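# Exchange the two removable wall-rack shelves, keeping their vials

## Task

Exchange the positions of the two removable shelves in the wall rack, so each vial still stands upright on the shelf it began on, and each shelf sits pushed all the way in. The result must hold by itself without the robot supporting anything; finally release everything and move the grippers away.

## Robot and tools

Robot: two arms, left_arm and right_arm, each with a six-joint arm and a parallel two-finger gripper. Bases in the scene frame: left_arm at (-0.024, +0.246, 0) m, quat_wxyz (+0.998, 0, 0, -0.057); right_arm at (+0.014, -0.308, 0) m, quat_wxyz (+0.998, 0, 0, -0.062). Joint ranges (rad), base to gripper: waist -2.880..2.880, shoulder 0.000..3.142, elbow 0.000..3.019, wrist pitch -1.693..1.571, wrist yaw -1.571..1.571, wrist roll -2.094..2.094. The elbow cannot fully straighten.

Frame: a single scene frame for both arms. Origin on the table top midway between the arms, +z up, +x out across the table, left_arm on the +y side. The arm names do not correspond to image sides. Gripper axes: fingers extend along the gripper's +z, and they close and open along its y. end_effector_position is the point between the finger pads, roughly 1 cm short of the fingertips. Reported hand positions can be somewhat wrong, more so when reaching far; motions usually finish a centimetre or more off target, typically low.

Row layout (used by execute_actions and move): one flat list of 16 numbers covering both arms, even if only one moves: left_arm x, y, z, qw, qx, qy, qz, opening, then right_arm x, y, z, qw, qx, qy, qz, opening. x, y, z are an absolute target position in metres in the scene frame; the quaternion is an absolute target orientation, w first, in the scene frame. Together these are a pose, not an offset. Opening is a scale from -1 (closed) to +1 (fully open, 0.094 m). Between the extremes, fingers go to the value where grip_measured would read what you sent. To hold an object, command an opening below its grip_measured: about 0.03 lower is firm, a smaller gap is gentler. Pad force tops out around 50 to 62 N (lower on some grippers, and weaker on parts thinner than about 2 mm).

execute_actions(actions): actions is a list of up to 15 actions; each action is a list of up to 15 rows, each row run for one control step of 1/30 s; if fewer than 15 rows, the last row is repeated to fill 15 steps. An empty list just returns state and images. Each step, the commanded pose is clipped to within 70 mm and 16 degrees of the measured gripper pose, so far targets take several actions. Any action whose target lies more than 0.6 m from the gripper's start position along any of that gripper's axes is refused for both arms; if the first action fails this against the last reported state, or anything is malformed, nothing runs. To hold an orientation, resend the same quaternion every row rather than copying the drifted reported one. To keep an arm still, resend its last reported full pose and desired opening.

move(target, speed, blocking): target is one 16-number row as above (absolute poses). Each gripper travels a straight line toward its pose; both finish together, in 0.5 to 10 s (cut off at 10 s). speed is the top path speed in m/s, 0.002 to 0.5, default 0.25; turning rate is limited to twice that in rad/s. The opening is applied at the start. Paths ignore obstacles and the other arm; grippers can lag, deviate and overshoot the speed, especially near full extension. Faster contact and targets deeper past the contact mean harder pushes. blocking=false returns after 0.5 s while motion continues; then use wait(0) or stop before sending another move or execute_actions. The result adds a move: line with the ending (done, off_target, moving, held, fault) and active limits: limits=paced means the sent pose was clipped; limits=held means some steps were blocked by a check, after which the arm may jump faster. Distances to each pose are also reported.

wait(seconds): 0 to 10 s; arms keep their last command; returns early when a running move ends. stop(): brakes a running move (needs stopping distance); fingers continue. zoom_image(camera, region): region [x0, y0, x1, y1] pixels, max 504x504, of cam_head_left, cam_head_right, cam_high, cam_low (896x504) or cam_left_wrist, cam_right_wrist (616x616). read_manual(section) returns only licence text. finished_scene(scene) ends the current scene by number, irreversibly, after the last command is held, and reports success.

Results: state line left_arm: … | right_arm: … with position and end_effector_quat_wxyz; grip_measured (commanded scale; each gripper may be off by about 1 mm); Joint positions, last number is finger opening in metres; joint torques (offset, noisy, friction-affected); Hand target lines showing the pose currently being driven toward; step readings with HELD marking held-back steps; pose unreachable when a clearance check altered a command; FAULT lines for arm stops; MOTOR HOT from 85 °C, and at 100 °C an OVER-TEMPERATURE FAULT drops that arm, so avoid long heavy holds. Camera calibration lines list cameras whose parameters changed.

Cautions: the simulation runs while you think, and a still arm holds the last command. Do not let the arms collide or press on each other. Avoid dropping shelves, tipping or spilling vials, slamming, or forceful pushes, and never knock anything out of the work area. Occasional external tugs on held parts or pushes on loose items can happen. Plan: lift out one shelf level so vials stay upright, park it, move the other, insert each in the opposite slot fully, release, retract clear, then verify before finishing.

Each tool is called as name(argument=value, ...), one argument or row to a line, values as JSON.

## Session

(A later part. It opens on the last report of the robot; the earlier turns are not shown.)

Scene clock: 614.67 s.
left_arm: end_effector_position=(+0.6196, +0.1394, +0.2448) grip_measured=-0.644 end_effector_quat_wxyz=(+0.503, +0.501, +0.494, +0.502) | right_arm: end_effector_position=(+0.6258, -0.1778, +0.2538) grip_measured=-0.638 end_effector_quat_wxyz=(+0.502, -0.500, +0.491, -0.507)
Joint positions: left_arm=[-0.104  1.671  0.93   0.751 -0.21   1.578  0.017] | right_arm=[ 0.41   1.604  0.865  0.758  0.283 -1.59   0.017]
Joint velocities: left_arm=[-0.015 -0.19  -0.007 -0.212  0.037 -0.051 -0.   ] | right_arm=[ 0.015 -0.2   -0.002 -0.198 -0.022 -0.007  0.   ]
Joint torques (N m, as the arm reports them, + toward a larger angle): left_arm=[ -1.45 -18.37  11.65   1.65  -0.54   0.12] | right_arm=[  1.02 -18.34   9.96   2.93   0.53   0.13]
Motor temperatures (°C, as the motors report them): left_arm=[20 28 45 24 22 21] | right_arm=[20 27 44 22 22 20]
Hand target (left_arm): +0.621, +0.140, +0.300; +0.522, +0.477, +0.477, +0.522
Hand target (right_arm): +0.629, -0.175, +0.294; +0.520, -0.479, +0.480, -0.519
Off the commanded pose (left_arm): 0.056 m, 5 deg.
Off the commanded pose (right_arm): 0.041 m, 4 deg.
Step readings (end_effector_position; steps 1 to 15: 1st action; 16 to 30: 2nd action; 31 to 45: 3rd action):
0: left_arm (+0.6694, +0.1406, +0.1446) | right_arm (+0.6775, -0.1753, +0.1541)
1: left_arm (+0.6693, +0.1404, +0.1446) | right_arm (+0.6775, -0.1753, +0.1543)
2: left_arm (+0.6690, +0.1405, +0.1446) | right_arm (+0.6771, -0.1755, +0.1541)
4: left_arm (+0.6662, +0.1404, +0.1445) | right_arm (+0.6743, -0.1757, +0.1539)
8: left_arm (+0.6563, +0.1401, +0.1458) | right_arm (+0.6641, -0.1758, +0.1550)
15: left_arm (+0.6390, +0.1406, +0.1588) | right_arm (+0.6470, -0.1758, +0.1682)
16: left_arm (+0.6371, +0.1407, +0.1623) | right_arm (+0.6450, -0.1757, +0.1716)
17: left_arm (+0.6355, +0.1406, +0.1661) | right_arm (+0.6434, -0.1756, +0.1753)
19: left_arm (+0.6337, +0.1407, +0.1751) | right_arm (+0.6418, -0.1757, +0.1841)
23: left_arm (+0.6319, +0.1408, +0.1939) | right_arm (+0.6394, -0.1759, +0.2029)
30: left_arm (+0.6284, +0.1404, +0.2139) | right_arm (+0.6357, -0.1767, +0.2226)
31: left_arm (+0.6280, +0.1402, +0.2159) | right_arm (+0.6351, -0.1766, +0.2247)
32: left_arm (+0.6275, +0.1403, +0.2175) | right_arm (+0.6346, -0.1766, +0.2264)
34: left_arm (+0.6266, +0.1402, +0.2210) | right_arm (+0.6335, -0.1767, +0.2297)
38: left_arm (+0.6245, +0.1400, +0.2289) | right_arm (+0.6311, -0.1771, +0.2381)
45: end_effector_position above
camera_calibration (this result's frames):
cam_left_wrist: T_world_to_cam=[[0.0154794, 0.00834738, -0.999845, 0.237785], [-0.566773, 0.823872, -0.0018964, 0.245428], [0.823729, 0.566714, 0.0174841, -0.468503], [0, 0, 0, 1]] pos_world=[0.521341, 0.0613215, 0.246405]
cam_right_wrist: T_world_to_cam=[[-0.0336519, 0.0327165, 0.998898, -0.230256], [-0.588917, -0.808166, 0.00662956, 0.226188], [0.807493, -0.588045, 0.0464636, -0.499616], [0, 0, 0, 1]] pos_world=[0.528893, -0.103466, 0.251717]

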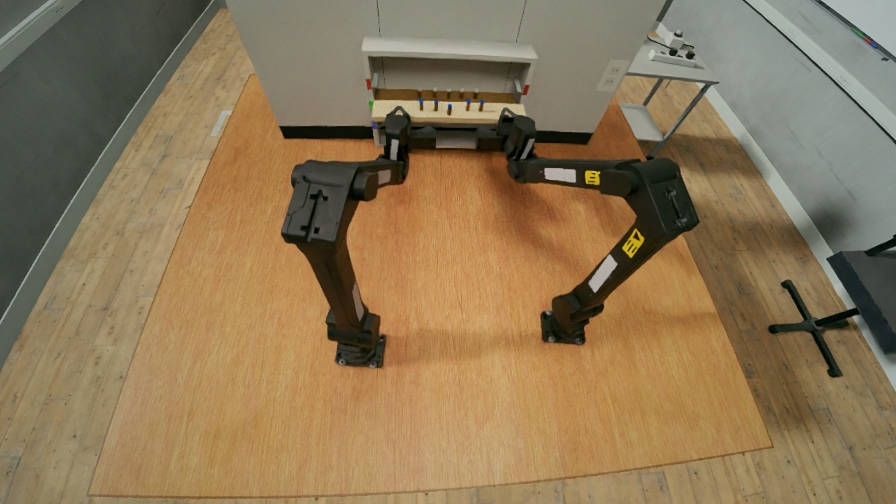

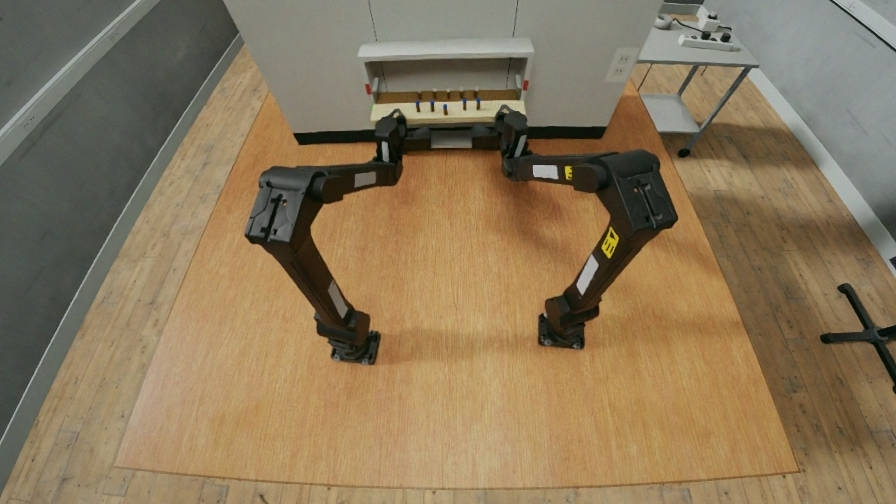

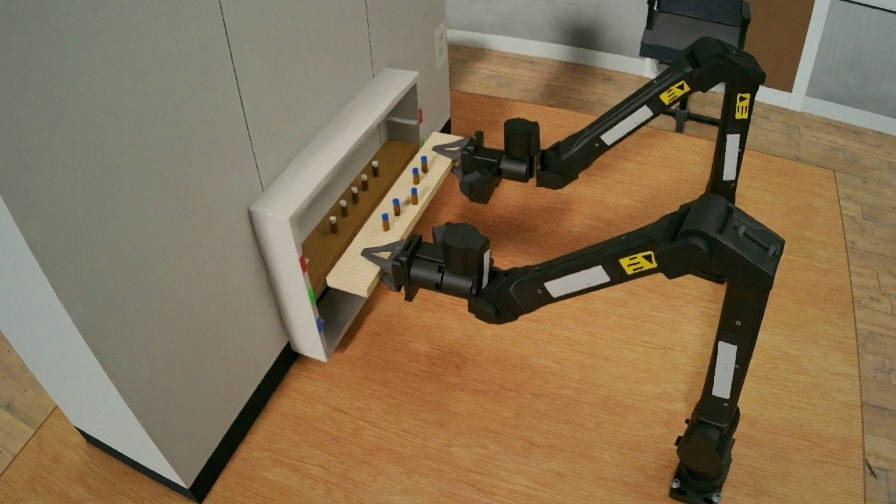

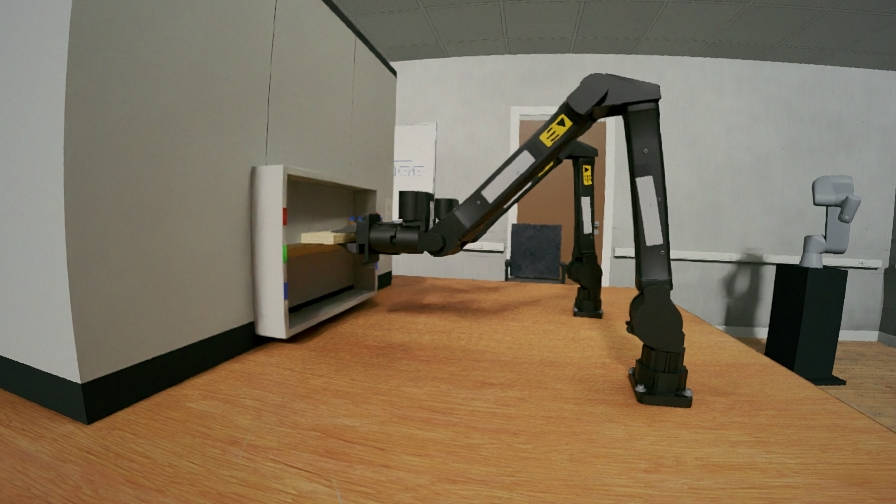

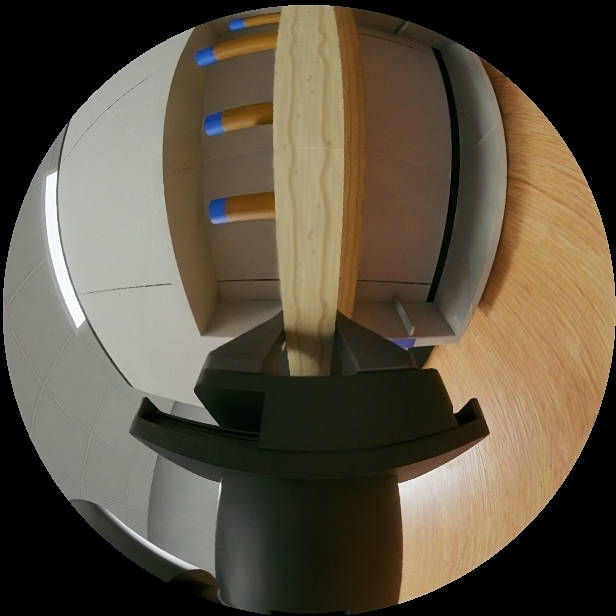

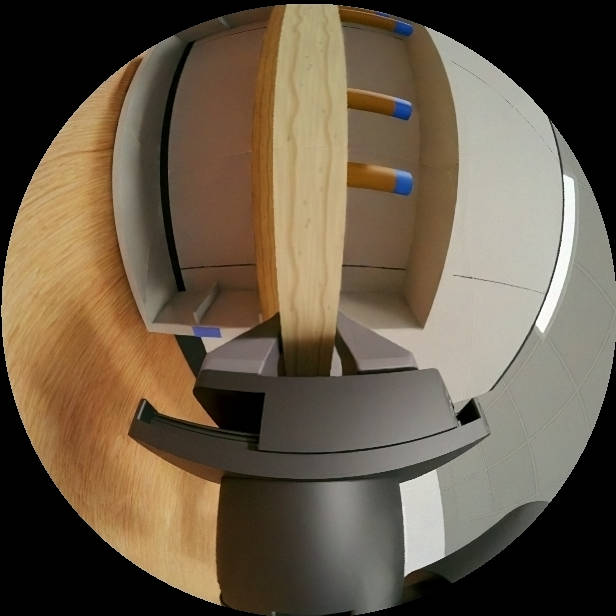

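execute_actions(
  actions=[
    [[0.6235,0.140,0.3025,0.522,0.478,0.478,0.522,-0.69,0.6315,-0.1748,0.296,0.52,-0.48,0.48,-0.52,-0.69],[0.6235,0.1402,0.305,0.522,0.478,0.478,0.522,-0.69,0.6315,-0.1747,0.298,0.52,-0.48,0.48,-0.52,-0.69],[0.6235,0.1404,0.308,0.522,0.478,0.478,0.522,-0.69,0.6315,-0.1746,0.3005,0.52,-0.48,0.48,-0.52,-0.69],[0.6235,0.1406,0.311,0.522,0.478,0.478,0.522,-0.69,0.6315,-0.1745,0.3035,0.52,-0.48,0.48,-0.52,-0.69],[0.6235,0.1408,0.314,0.522,0.478,0.478,0.522,-0.69,0.6315,-0.1744,0.3065,0.52,-0.48,0.48,-0.52,-0.69],[0.6235,0.141,0.317,0.522,0.478,0.478,0.522,-0.69,0.6315,-0.1743,0.3095,0.52,-0.48,0.48,-0.52,-0.69],[0.6235,0.1412,0.320,0.522,0.478,0.478,0.522,-0.69,0.6315,-0.1742,0.3125,0.52,-0.48,0.48,-0.52,-0.69],[0.6235,0.1414,0.323,0.522,0.478,0.478,0.522,-0.69,0.6315,-0.1741,0.3155,0.52,-0.48,0.48,-0.52,-0.69],[0.6235,0.1416,0.326,0.522,0.478,0.478,0.522,-0.69,0.6315,-0.174,0.3185,0.52,-0.48,0.48,-0.52,-0.69],[0.6235,0.1418,0.329,0.522,0.478,0.478,0.522,-0.69,0.6315,-0.174,0.3215,0.52,-0.48,0.48,-0.52,-0.69],[0.6238,0.142,0.332,0.522,0.478,0.478,0.522,-0.69,0.632,-0.174,0.3245,0.52,-0.48,0.48,-0.52,-0.69],[0.6245,0.1422,0.3345,0.522,0.478,0.478,0.522,-0.69,0.633,-0.174,0.3272,0.52,-0.48,0.48,-0.52,-0.69],[0.6255,0.1424,0.337,0.5225,0.4775,0.4775,0.5225,-0.69,0.634,-0.174,0.330,0.5205,-0.4795,0.4795,-0.5205,-0.69],[0.6268,0.1425,0.339,0.5225,0.4775,0.4775,0.5225,-0.69,0.6353,-0.174,0.3322,0.521,-0.479,0.479,-0.521,-0.69],[0.6281,0.1425,0.341,0.523,0.477,0.477,0.523,-0.69,0.6366,-0.174,0.3344,0.5215,-0.4785,0.4785,-0.5215,-0.69]],
    [[0.6294,0.1425,0.343,0.523,0.477,0.477,0.523,-0.69,0.6379,-0.174,0.3366,0.5215,-0.4785,0.4785,-0.5215,-0.69],[0.6307,0.1425,0.345,0.5235,0.4765,0.4765,0.5235,-0.69,0.6392,-0.174,0.3388,0.522,-0.478,0.478,-0.522,-0.69],[0.632,0.1425,0.347,0.5235,0.4765,0.4765,0.5235,-0.69,0.6405,-0.174,0.341,0.522,-0.478,0.478,-0.522,-0.69],[0.6333,0.1425,0.349,0.524,0.476,0.476,0.524,-0.69,0.6418,-0.174,0.3432,0.5225,-0.4775,0.4775,-0.5225,-0.69],[0.6346,0.1425,0.351,0.524,0.476,0.476,0.524,-0.69,0.6431,-0.174,0.3454,0.5225,-0.4775,0.4775,-0.5225,-0.69],[0.6359,0.1425,0.353,0.5245,0.4755,0.4755,0.5245,-0.69,0.6444,-0.174,0.3476,0.523,-0.477,0.477,-0.523,-0.69],[0.6372,0.1425,0.355,0.5245,0.4755,0.4755,0.5245,-0.69,0.6457,-0.174,0.3498,0.523,-0.477,0.477,-0.523,-0.69],[0.6385,0.1425,0.357,0.525,0.475,0.475,0.525,-0.69,0.647,-0.174,0.352,0.5235,-0.4765,0.4765,-0.5235,-0.69],[0.6398,0.1425,0.359,0.525,0.475,0.475,0.525,-0.69,0.6483,-0.174,0.3542,0.5235,-0.4765,0.4765,-0.5235,-0.69],[0.6411,0.1425,0.361,0.5255,0.4745,0.4745,0.5255,-0.69,0.6496,-0.174,0.3564,0.524,-0.476,0.476,-0.524,-0.69],[0.6424,0.1425,0.363,0.5255,0.4745,0.4745,0.5255,-0.69,0.6509,-0.174,0.3586,0.524,-0.476,0.476,-0.524,-0.69],[0.6437,0.1425,0.3645,0.526,0.474,0.474,0.526,-0.69,0.6522,-0.174,0.3605,0.5245,-0.4755,0.4755,-0.5245,-0.69],[0.645,0.1425,0.366,0.526,0.474,0.474,0.526,-0.69,0.6535,-0.174,0.3622,0.5245,-0.4755,0.4755,-0.5245,-0.69],[0.646,0.1425,0.367,0.526,0.474,0.474,0.526,-0.69,0.6545,-0.174,0.3638,0.525,-0.475,0.475,-0.525,-0.69],[0.647,0.1425,0.368,0.526,0.474,0.474,0.526,-0.69,0.6555,-0.174,0.365,0.525,-0.475,0.475,-0.525,-0.69]],
  ],
)

wait(
  seconds=0.3,
)

Scene clock: 647.33 s.
left_arm: end_effector_position=(+0.6274, +0.1417, +0.2957) grip_measured=-0.644 end_effector_quat_wxyz=(+0.498, +0.503, +0.500, +0.499) | right_arm: end_effector_position=(+0.6339, -0.1751, +0.3042) grip_measured=-0.638 end_effector_quat_wxyz=(+0.498, -0.503, +0.496, -0.502)
Joint positions: left_arm=[-0.098  1.592  1.009  0.576 -0.209  1.573  0.017] | right_arm=[ 0.411  1.526  0.95   0.577  0.286 -1.582  0.017]
Joint velocities: left_arm=[ 0.024 -0.005  0.159 -0.149  0.022 -0.007  0.001] | right_arm=[-0.034 -0.015  0.159 -0.11  -0.007 -0.007  0.002]
Joint torques (N m, as the arm reports them, + toward a larger angle): left_arm=[ -0.78 -17.43  16.08   1.73   0.     0.19] | right_arm=[  0.37 -16.78  13.66   2.76  -0.14   0.01]
Motor temperatures (°C, as the motors report them): left_arm=[20 27 47 23 22 21] | right_arm=[20 26 47 22 22 20]
Hand target (left_arm): +0.638, +0.143, +0.368; +0.525, +0.473, +0.473, +0.527
Hand target (right_arm): +0.647, -0.176, +0.365; +0.524, -0.474, +0.475, -0.524
Off the commanded pose (left_arm): 0.075 m, 6 deg.
Off the commanded pose (right_arm): 0.065 m, 6 deg.
Step readings (end_effector_position; steps 1 to 15: 1st action; 16 to 30: 2nd action):
0: left_arm (+0.6176, +0.1394, +0.2524) | right_arm (+0.6237, -0.1780, +0.2609)
1: left_arm (+0.6176, +0.1394, +0.2521) | right_arm (+0.6237, -0.1780, +0.2607)
2: left_arm (+0.6175, +0.1394, +0.2515) | right_arm (+0.6237, -0.1780, +0.2603)
4: left_arm (+0.6174, +0.1395, +0.2498) | right_arm (+0.6236, -0.1781, +0.2585)
8: left_arm (+0.6159, +0.1398, +0.2499) | right_arm (+0.6218, -0.1778, +0.2586)
15: left_arm (+0.6105, +0.1402, +0.2655) | right_arm (+0.6170, -0.1779, +0.2741)
16: left_arm (+0.6107, +0.1401, +0.2682) | right_arm (+0.6175, -0.1778, +0.2766)
17: left_arm (+0.6114, +0.1400, +0.2705) | right_arm (+0.6183, -0.1775, +0.2789)
19: left_arm (+0.6140, +0.1398, +0.2745) | right_arm (+0.6207, -0.1769, +0.2828)
23: left_arm (+0.6190, +0.1412, +0.2816) | right_arm (+0.6255, -0.1755, +0.2903)
30: end_effector_position above
camera_calibration (this result's frames):
cam_left_wrist: T_world_to_cam=[[-0.000612988, 0.00730322, -0.999973, 0.298844], [-0.571124, 0.820839, 0.00634504, 0.248805], [0.820863, 0.571113, 0.00366788, -0.471841], [0, 0, 0, 1]] pos_world=[0.529599, 0.063063, 0.298988]
cam_right_wrist: T_world_to_cam=[[-0.0167598, 0.0300767, 0.999407, -0.291721], [-0.589912, -0.807339, 0.0144038, 0.231162], [0.807294, -0.589321, 0.0312735, -0.502361], [0, 0, 0, 1]] pos_world=[0.537029, -0.100652, 0.303929]

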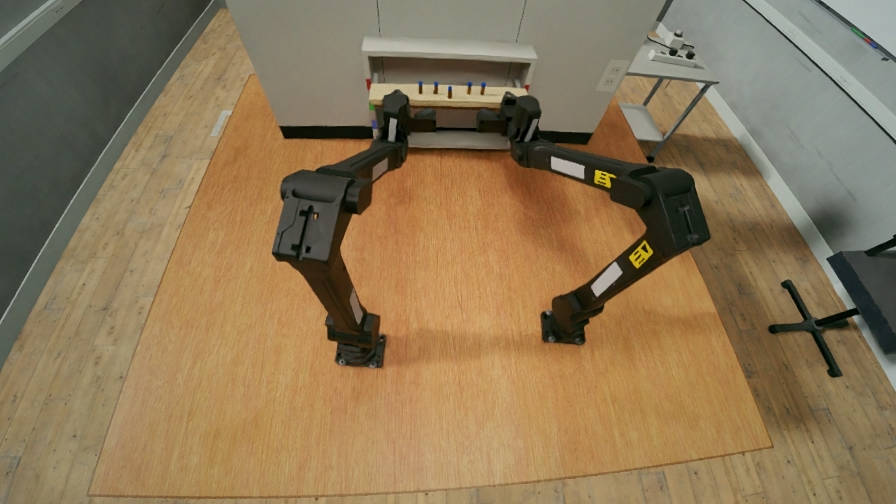

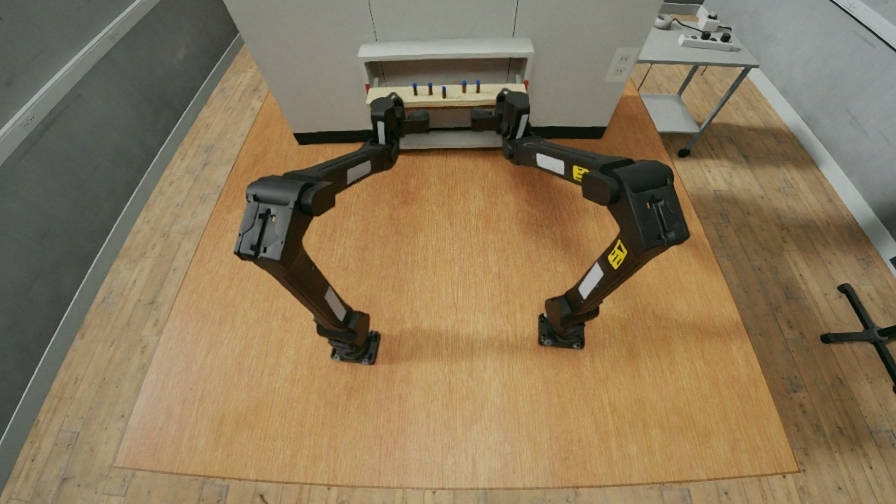

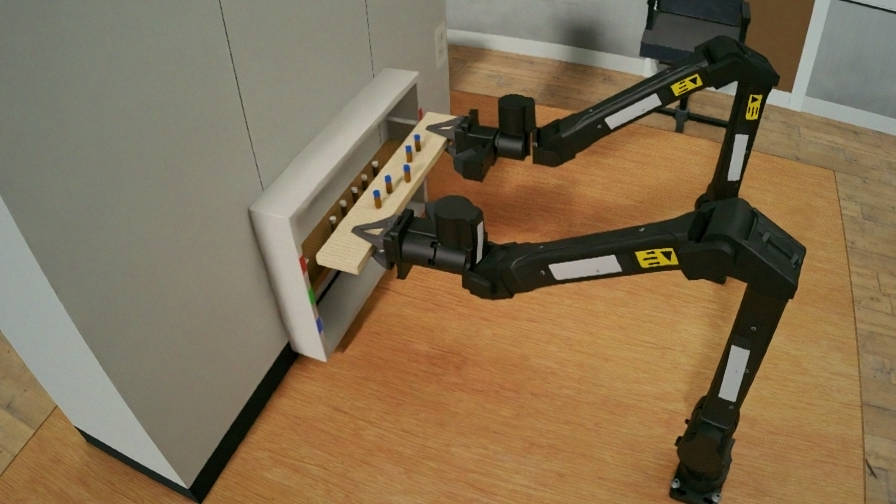

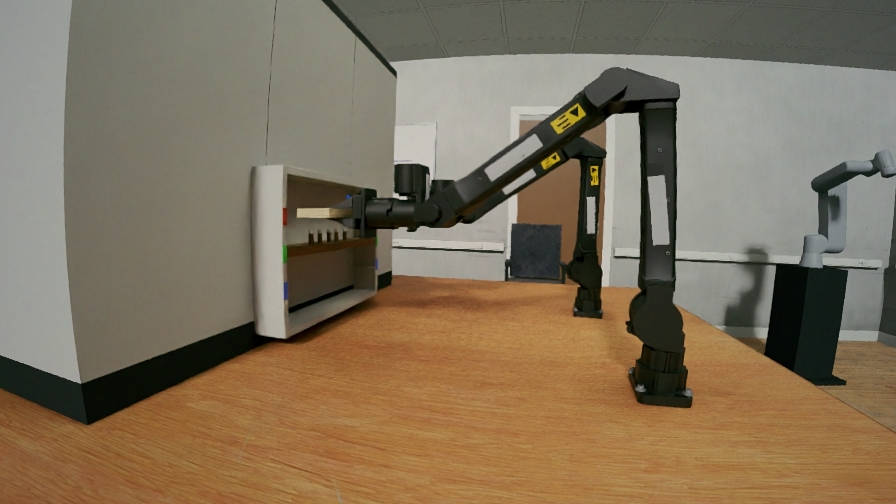

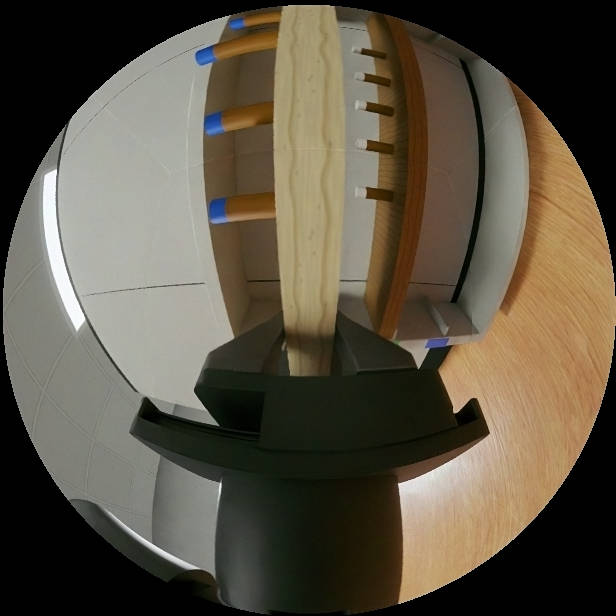

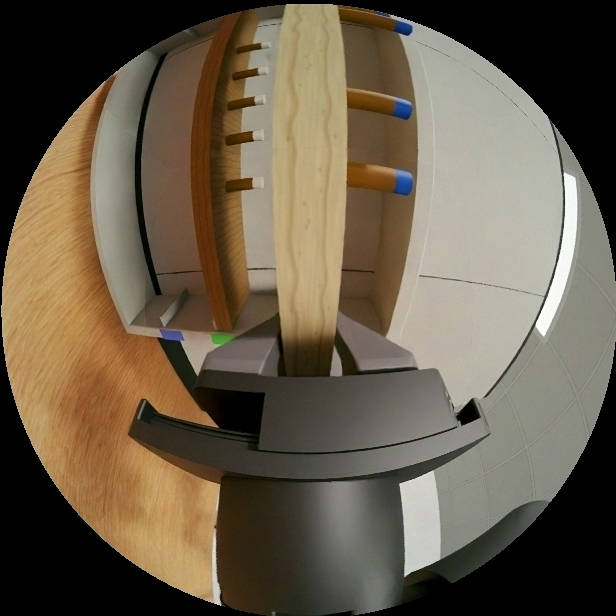

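Scene clock: 647.63 s.
left_arm: end_effector_position=(+0.6307, +0.1414, +0.3025) grip_measured=-0.644 end_effector_quat_wxyz=(+0.499, +0.502, +0.498, +0.501) | right_arm: end_effector_position=(+0.6370, -0.1755, +0.3106) grip_measured=-0.638 end_effector_quat_wxyz=(+0.500, -0.500, +0.495, -0.504)
Joint positions: left_arm=[-0.097  1.592  1.025  0.568 -0.208  1.577  0.017] | right_arm=[ 0.409  1.526  0.964  0.57   0.284 -1.582  0.017]
Joint velocities: left_arm=[-0.015  0.005  0.002 -0.017 -0.007 -0.022 -0.001] | right_arm=[-0.015 -0.005 -0.002 -0.007  0.022  0.022  0.   ]
Joint torques (N m, as the arm reports them, + toward a larger angle): left_arm=[ -1.12 -16.94  15.7    1.81   0.01   0.15] | right_arm=[  0.12 -16.72  13.4    2.66  -0.07   0.  ]
Motor temperatures (°C, as the motors report them): left_arm=[20 27 47 23 22 21] | right_arm=[20 26 47 22 22 20]
Hand target (left_arm): +0.638, +0.143, +0.368; +0.525, +0.473, +0.473, +0.527
Hand target (right_arm): +0.647, -0.176, +0.365; +0.524, -0.474, +0.475, -0.524
Off the commanded pose (left_arm): 0.067 m, 6 deg.
Off the commanded pose (right_arm): 0.058 m, 5 deg.
wait: 0.30 s; at rest by 0.27 s
camera_calibration (this result's frames):
cam_left_wrist: T_world_to_cam=[[0.00685463, 0.00875365, -0.999938, 0.300785], [-0.571153, 0.820837, 0.00327049, 0.251832], [0.820815, 0.571095, 0.0106262, -0.476437], [0, 0, 0, 1]] pos_world=[0.532839, 0.0627446, 0.305005]
cam_right_wrist: T_world_to_cam=[[-0.0240412, 0.0279476, 0.99932, -0.29373], [-0.590919, -0.806688, 0.00834426, 0.235196], [0.806373, -0.590317, 0.0359085, -0.506313], [0, 0, 0, 1]] pos_world=[0.540197, -0.100947, 0.309749]

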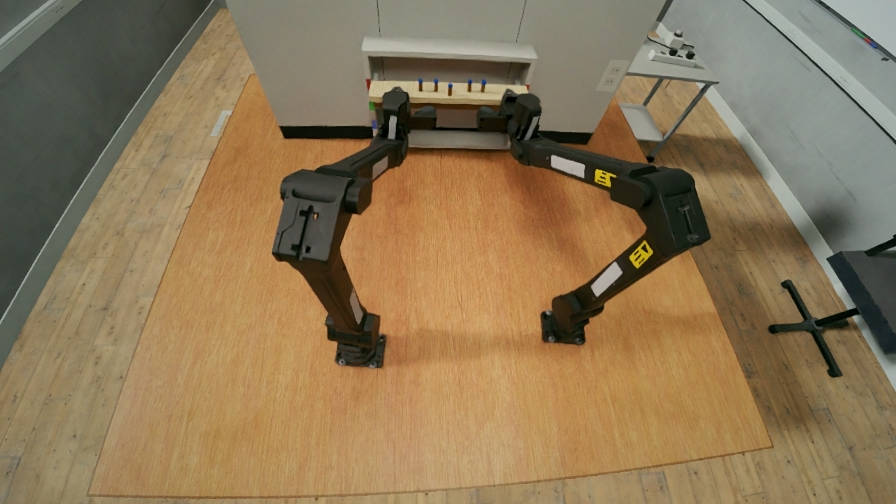

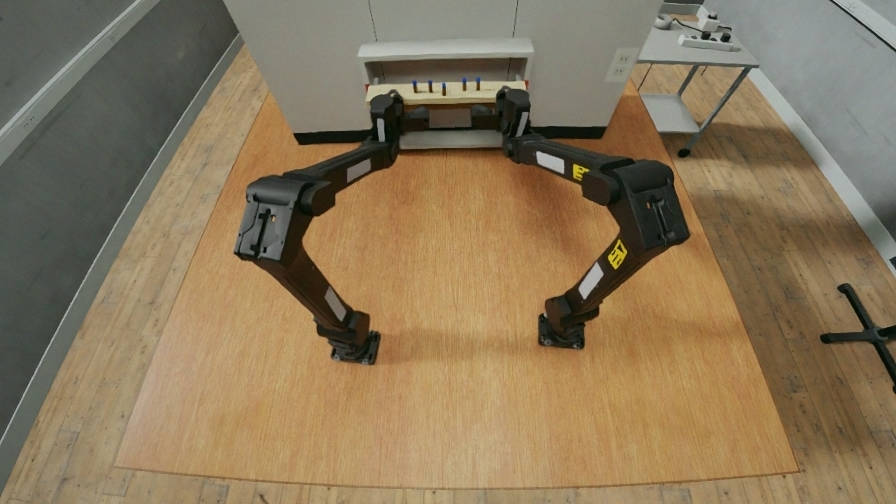

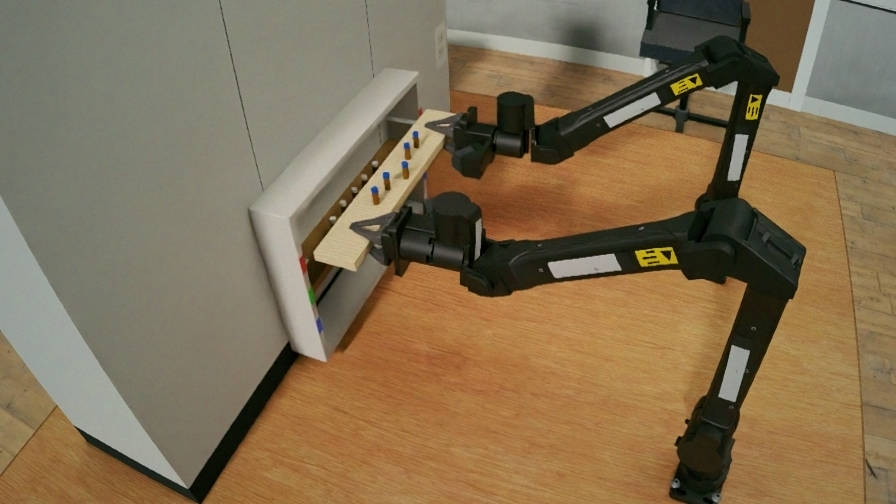

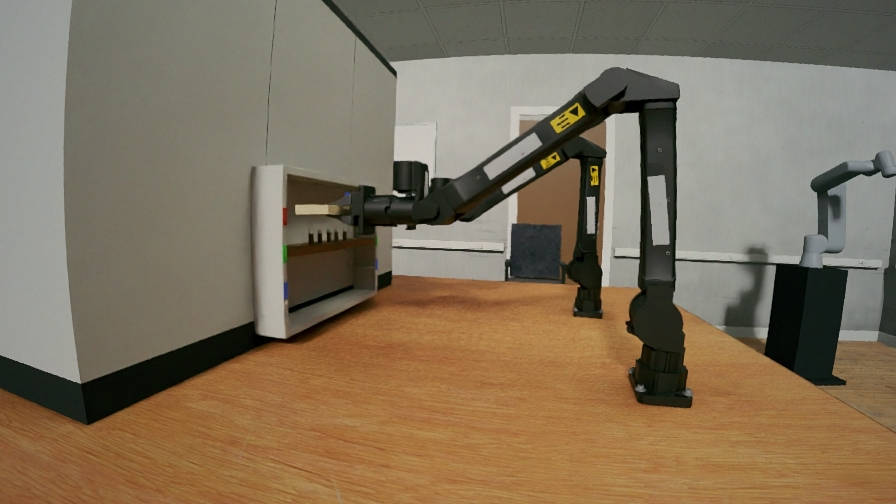

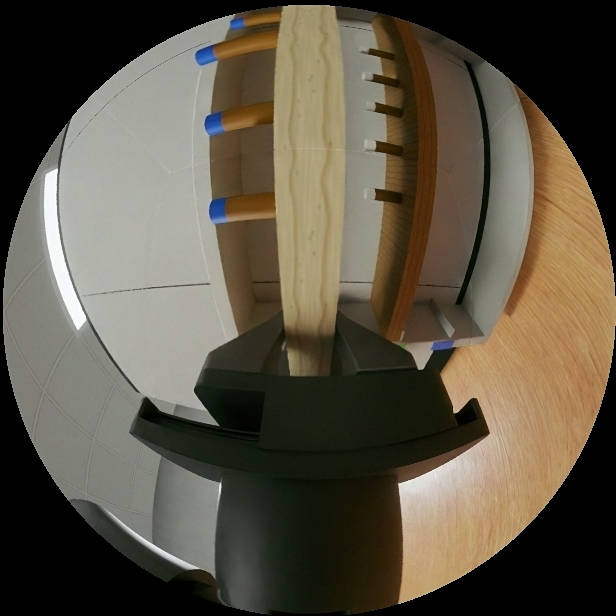

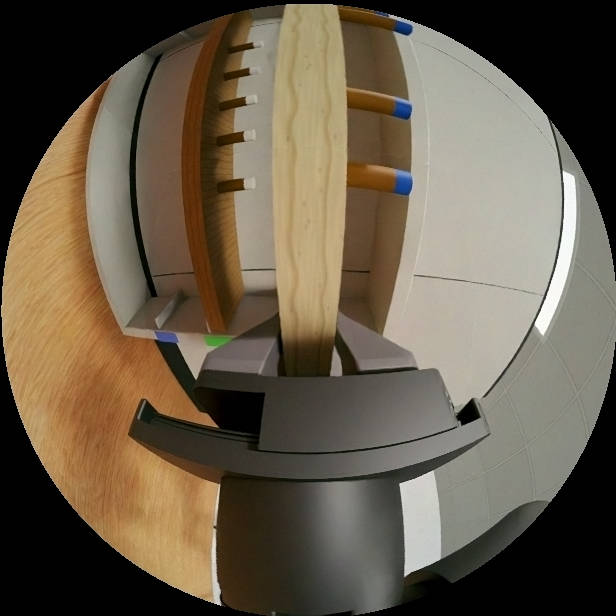

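execute_actions(
  actions=[
    [[0.6483,0.1425,0.366,0.5253,0.4747,0.4747,0.5253,-0.69,0.657,-0.1742,0.3645,0.5245,-0.4755,0.4755,-0.5245,-0.69],[0.6496,0.1425,0.364,0.5246,0.4754,0.4754,0.5246,-0.69,0.6585,-0.1744,0.364,0.524,-0.476,0.476,-0.524,-0.69],[0.651,0.1425,0.362,0.524,0.476,0.476,0.524,-0.69,0.660,-0.1746,0.3635,0.5235,-0.4765,0.4765,-0.5235,-0.69],[0.6523,0.1425,0.360,0.5233,0.4767,0.4767,0.5233,-0.69,0.6613,-0.1748,0.363,0.523,-0.477,0.477,-0.523,-0.69],[0.6536,0.1425,0.358,0.5226,0.4774,0.4774,0.5226,-0.69,0.6626,-0.175,0.3625,0.5225,-0.4775,0.4775,-0.5225,-0.69],[0.655,0.1425,0.356,0.522,0.478,0.478,0.522,-0.69,0.664,-0.175,0.362,0.522,-0.478,0.478,-0.522,-0.69],[0.6565,0.1425,0.356,0.522,0.478,0.478,0.522,-0.69,0.6655,-0.175,0.362,0.522,-0.478,0.478,-0.522,-0.69],[0.658,0.1425,0.356,0.522,0.478,0.478,0.522,-0.69,0.667,-0.175,0.362,0.522,-0.478,0.478,-0.522,-0.69],[0.6595,0.1425,0.356,0.522,0.478,0.478,0.522,-0.69,0.6685,-0.175,0.362,0.522,-0.478,0.478,-0.522,-0.69],[0.661,0.1425,0.356,0.522,0.478,0.478,0.522,-0.69,0.670,-0.175,0.362,0.522,-0.478,0.478,-0.522,-0.69],[0.6625,0.1425,0.356,0.522,0.478,0.478,0.522,-0.69,0.6715,-0.175,0.362,0.522,-0.478,0.478,-0.522,-0.69],[0.664,0.1425,0.356,0.522,0.478,0.478,0.522,-0.69,0.673,-0.175,0.362,0.522,-0.478,0.478,-0.522,-0.69],[0.6655,0.1425,0.356,0.522,0.478,0.478,0.522,-0.69,0.6745,-0.175,0.362,0.522,-0.478,0.478,-0.522,-0.69],[0.667,0.1425,0.356,0.522,0.478,0.478,0.522,-0.69,0.676,-0.175,0.362,0.522,-0.478,0.478,-0.522,-0.69],[0.668,0.1425,0.356,0.522,0.478,0.478,0.522,-0.69,0.677,-0.175,0.362,0.522,-0.478,0.478,-0.522,-0.69]],
  ],
)

wait(
  seconds=0.2,
)

zoom_image(
  camera="cam_head_right",
  region=[350, 40, 550, 130],
)

Scene clock: 668.93 s.
left_arm: end_effector_position=(+0.6445, +0.1432, +0.3093) grip_measured=-0.644 end_effector_quat_wxyz=(+0.502, +0.498, +0.496, +0.504) | right_arm: end_effector_position=(+0.6531, -0.1734, +0.3172) grip_measured=-0.638 end_effector_quat_wxyz=(+0.503, -0.501, +0.493, -0.503)
Joint positions: left_arm=[-0.089  1.616  1.069  0.558 -0.202  1.577  0.017] | right_arm=[ 0.402  1.555  1.016  0.553  0.27  -1.582  0.017]
Joint velocities: left_arm=[ 0.005  0.103  0.134 -0.037  0.007  0.037  0.   ] | right_arm=[-0.034  0.122  0.115 -0.012 -0.022 -0.022 -0.001]
Joint torques (N m, as the arm reports them, + toward a larger angle): left_arm=[ -1.18 -15.17  16.09   1.74   0.15   0.1 ] | right_arm=[  0.03 -15.48  13.67   2.62   0.04   0.05]
Motor temperatures (°C, as the motors report them): left_arm=[20 27 51 23 22 21] | right_arm=[20 26 52 22 22 20]
Hand target (left_arm): +0.662, +0.143, +0.356; +0.521, +0.477, +0.477, +0.522
Hand target (right_arm): +0.671, -0.176, +0.362; +0.521, -0.477, +0.478, -0.522
Off the commanded pose (left_arm): 0.052 m, 4 deg.
Off the commanded pose (right_arm): 0.051 m, 4 deg.
Step readings (end_effector_position):
0: left_arm (+0.6307, +0.1414, +0.3025) | right_arm (+0.6370, -0.1755, +0.3106)
1: left_arm (+0.6307, +0.1415, +0.3025) | right_arm (+0.6370, -0.1754, +0.3105)
2: left_arm (+0.6307, +0.1414, +0.3025) | right_arm (+0.6371, -0.1755, +0.3104)
4: left_arm (+0.6310, +0.1417, +0.3027) | right_arm (+0.6378, -0.1754, +0.3108)
8: left_arm (+0.6331, +0.1423, +0.3059) | right_arm (+0.6417, -0.1746, +0.3141)
15: end_effector_position above
camera_calibration (this result's frames):
cam_left_wrist: T_world_to_cam=[[0.016547, 0.00716418, -0.999837, 0.301336], [-0.573342, 0.819308, -0.00361804, 0.261949], [0.819149, 0.573309, 0.0176646, -0.49034], [0, 0, 0, 1]] pos_world=[0.546862, 0.06434, 0.310897]
cam_right_wrist: T_world_to_cam=[[-0.0286793, 0.0266447, 0.999233, -0.297192], [-0.585086, -0.810957, 0.00483153, 0.242938], [0.810464, -0.584499, 0.0388471, -0.520889], [0, 0, 0, 1]] pos_world=[0.555778, -0.0995288, 0.316026]

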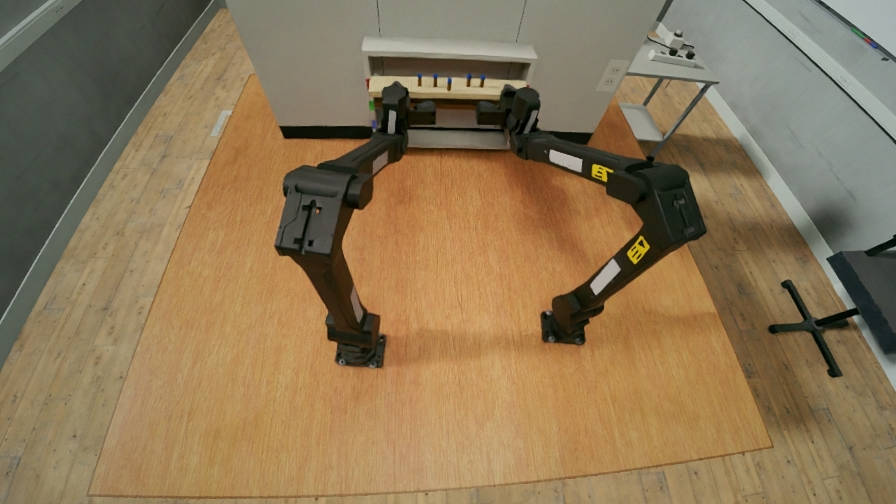

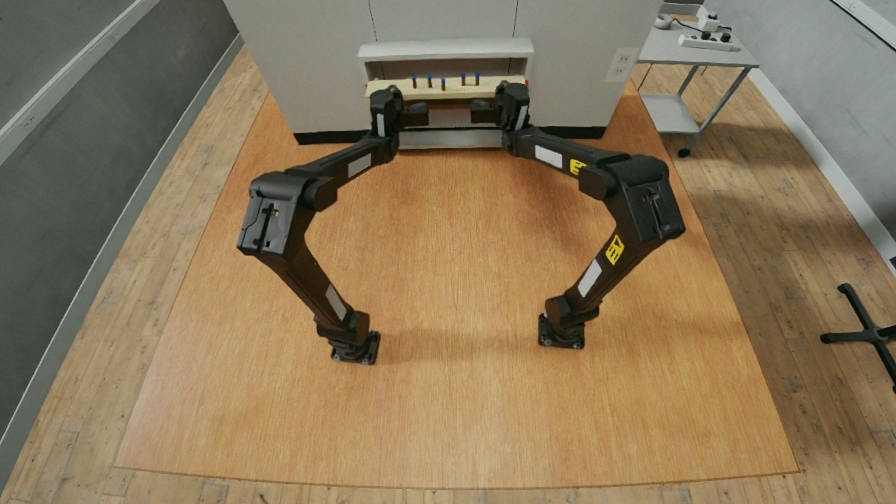

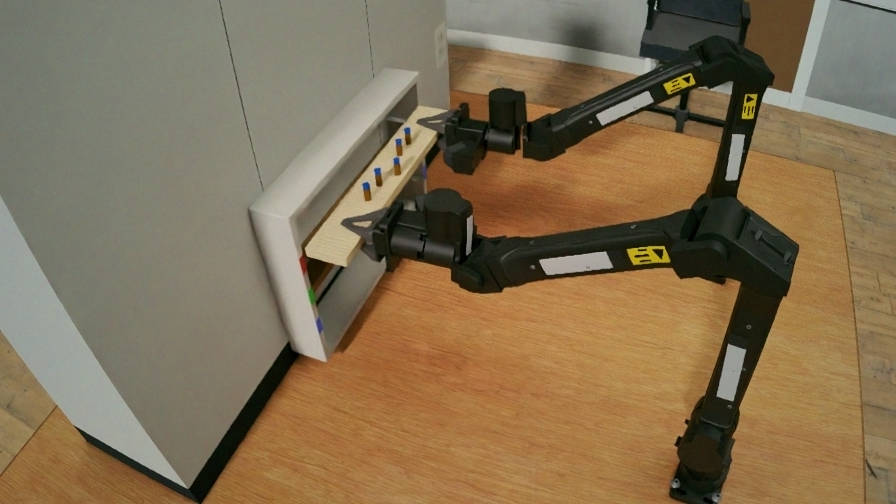

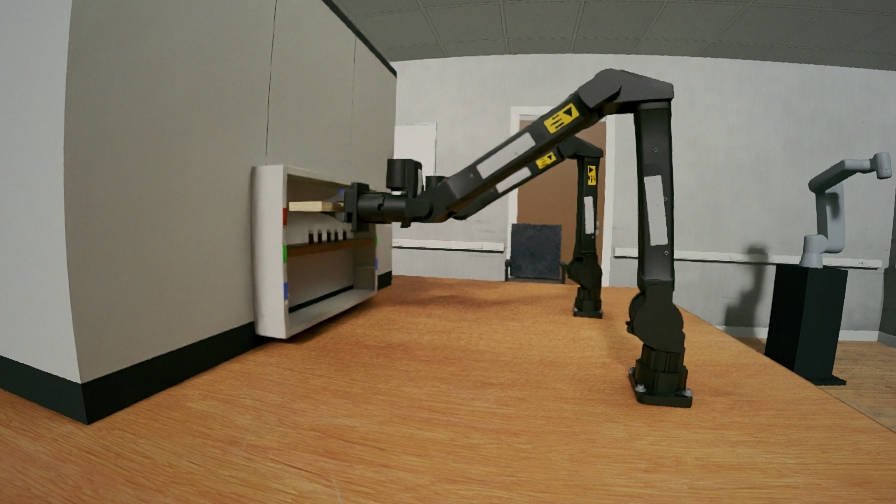

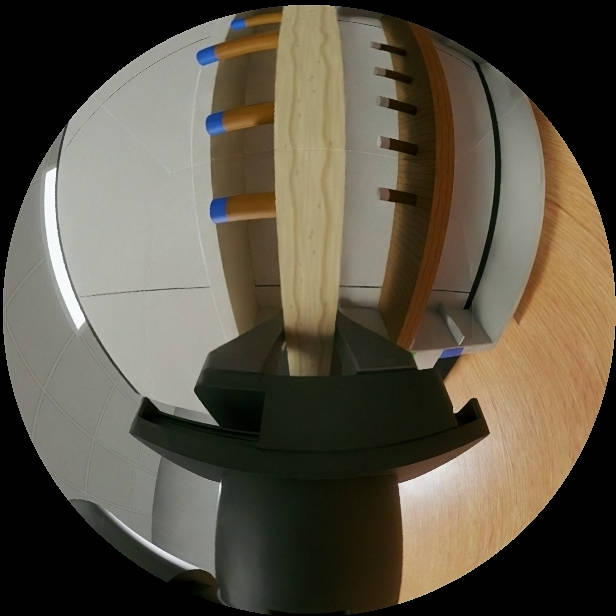

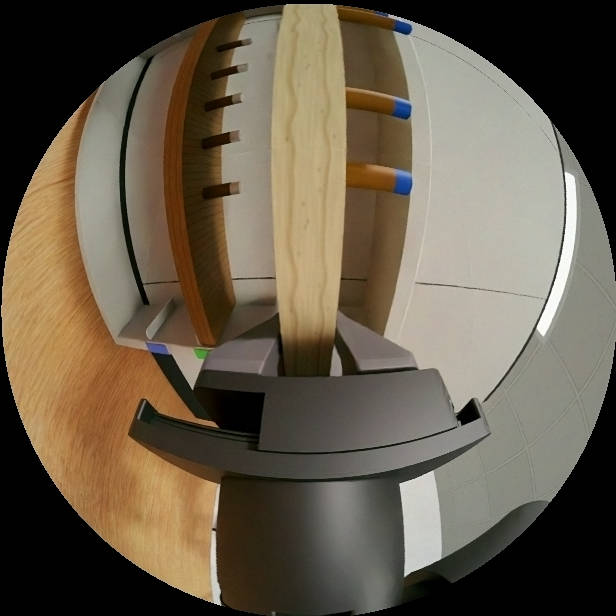

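Scene clock: 669.13 s.
left_arm: end_effector_position=(+0.6480, +0.1428, +0.3057) grip_measured=-0.644 end_effector_quat_wxyz=(+0.500, +0.500, +0.497, +0.502) | right_arm: end_effector_position=(+0.6565, -0.1738, +0.3139) grip_measured=-0.638 end_effector_quat_wxyz=(+0.501, -0.503, +0.494, -0.502)
Joint positions: left_arm=[-0.088  1.628  1.077  0.556 -0.201  1.577  0.017] | right_arm=[ 0.399  1.566  1.023  0.55   0.268 -1.582  0.017]
Joint velocities: left_arm=[-0.005  0.005  0.002 -0.012 -0.007 -0.066  0.001] | right_arm=[-0.005  0.005  0.002 -0.017 -0.037 -0.095  0.   ]
Joint torques (N m, as the arm reports them, + toward a larger angle): left_arm=[ -1.71 -15.48  15.89   1.86   0.09   0.1 ] | right_arm=[ -0.59 -16.55  13.82   2.82   0.04   0.04]
Motor temperatures (°C, as the motors report them): left_arm=[20 27 51 23 22 21] | right_arm=[20 26 52 22 22 20]
Hand target (left_arm): +0.662, +0.143, +0.356; +0.521, +0.477, +0.477, +0.522
Hand target (right_arm): +0.671, -0.176, +0.362; +0.521, -0.477, +0.478, -0.522
Off the commanded pose (left_arm): 0.054 m, 5 deg.
Off the commanded pose (right_arm): 0.052 m, 5 deg.
wait: 0.20 s; no rest
camera_calibration (this result's frames):
cam_left_wrist: T_world_to_cam=[[0.010573, 0.00839185, -0.999909, 0.301436], [-0.573038, 0.819528, 0.000818722, 0.262659], [0.81946, 0.572977, 0.0134737, -0.491781], [0, 0, 0, 1]] pos_world=[0.550321, 0.0639935, 0.30782]
cam_right_wrist: T_world_to_cam=[[-0.0224176, 0.0284579, 0.999344, -0.297578], [-0.585968, -0.810273, 0.00992915, 0.243748], [0.810024, -0.585361, 0.0348398, -0.522365], [0, 0, 0, 1]] pos_world=[0.559286, -0.0998013, 0.313161]

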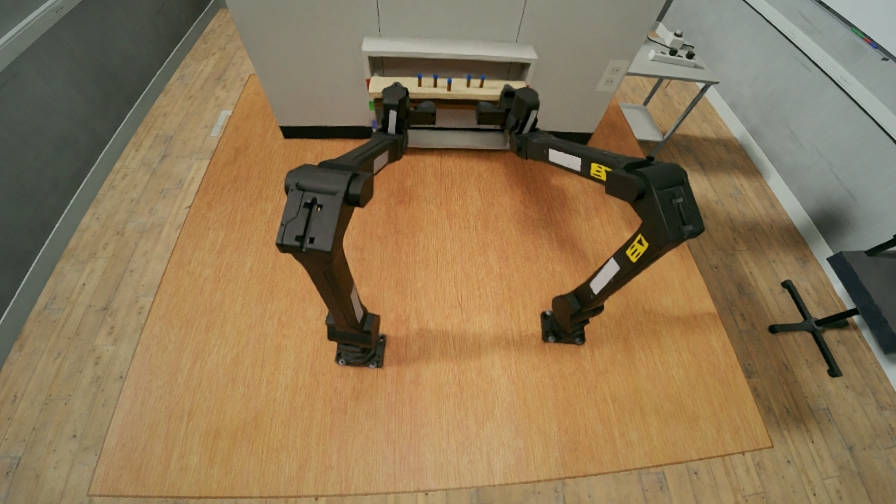

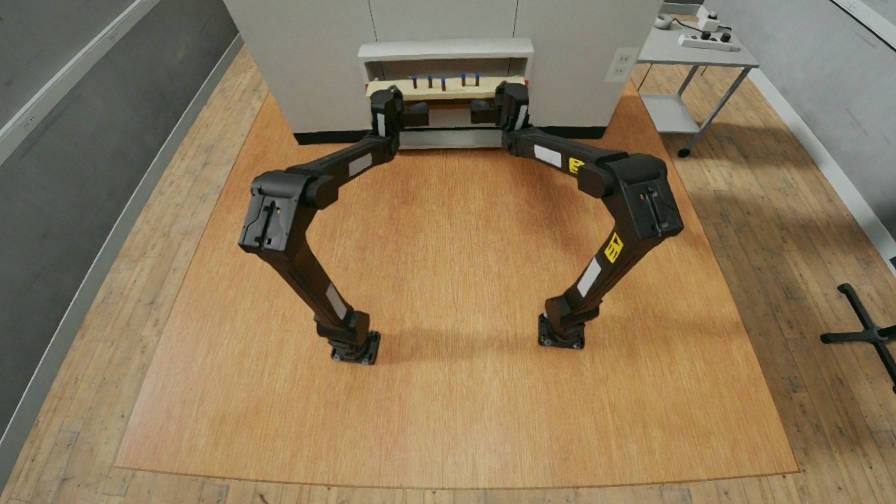

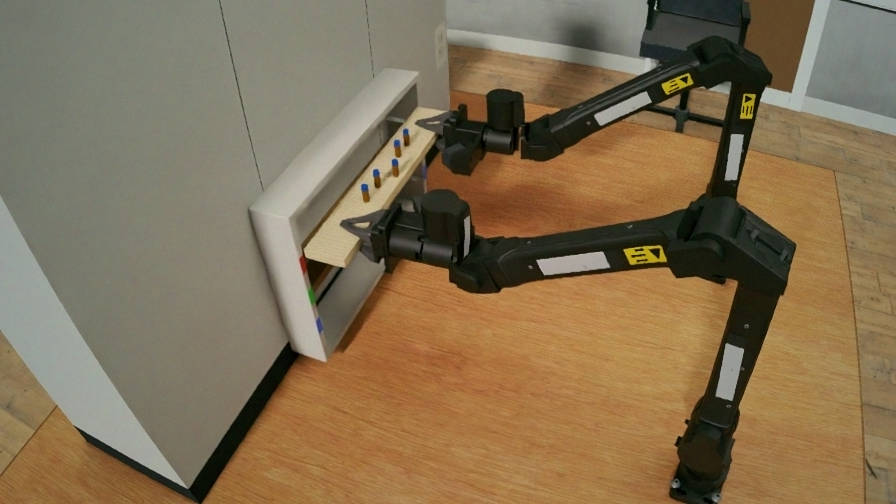

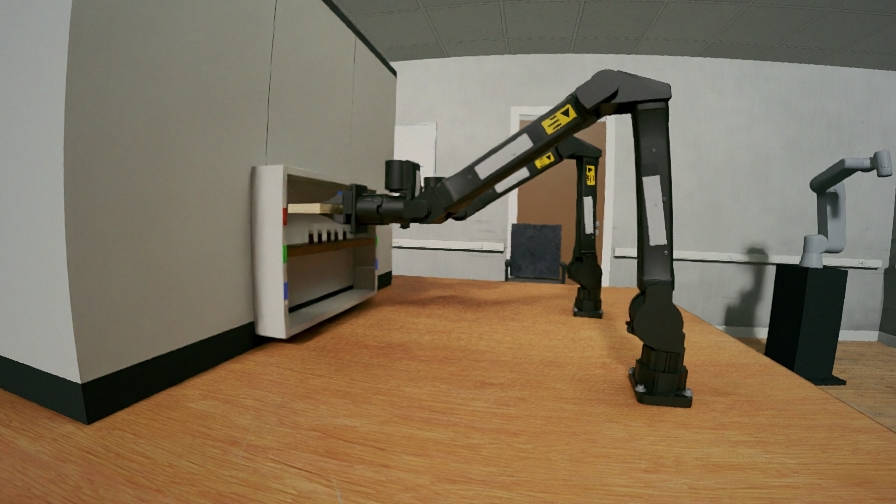

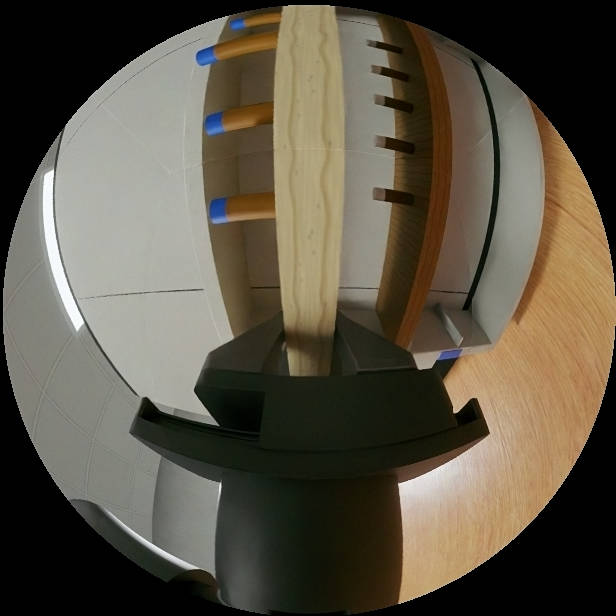

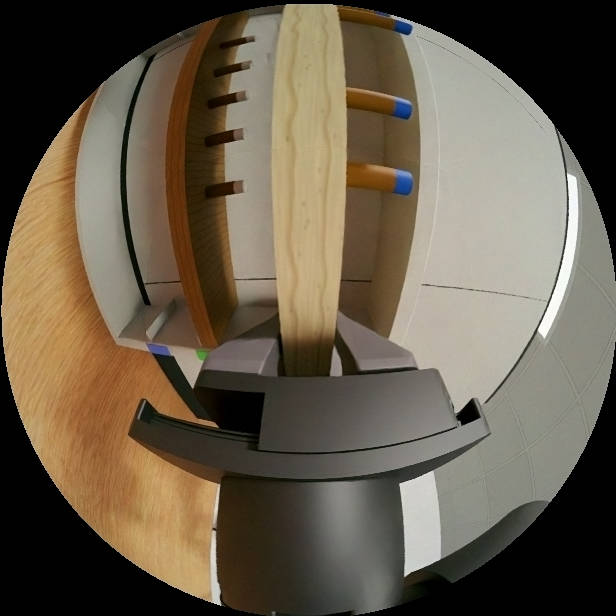

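Region (350, 40, 550, 130) of cam_head_right's 896x504 image, scaled by 2.520, with more detail than that image has; it fills the top 227 rows of this view, and the rest is white.

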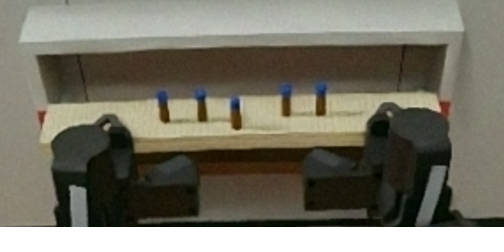

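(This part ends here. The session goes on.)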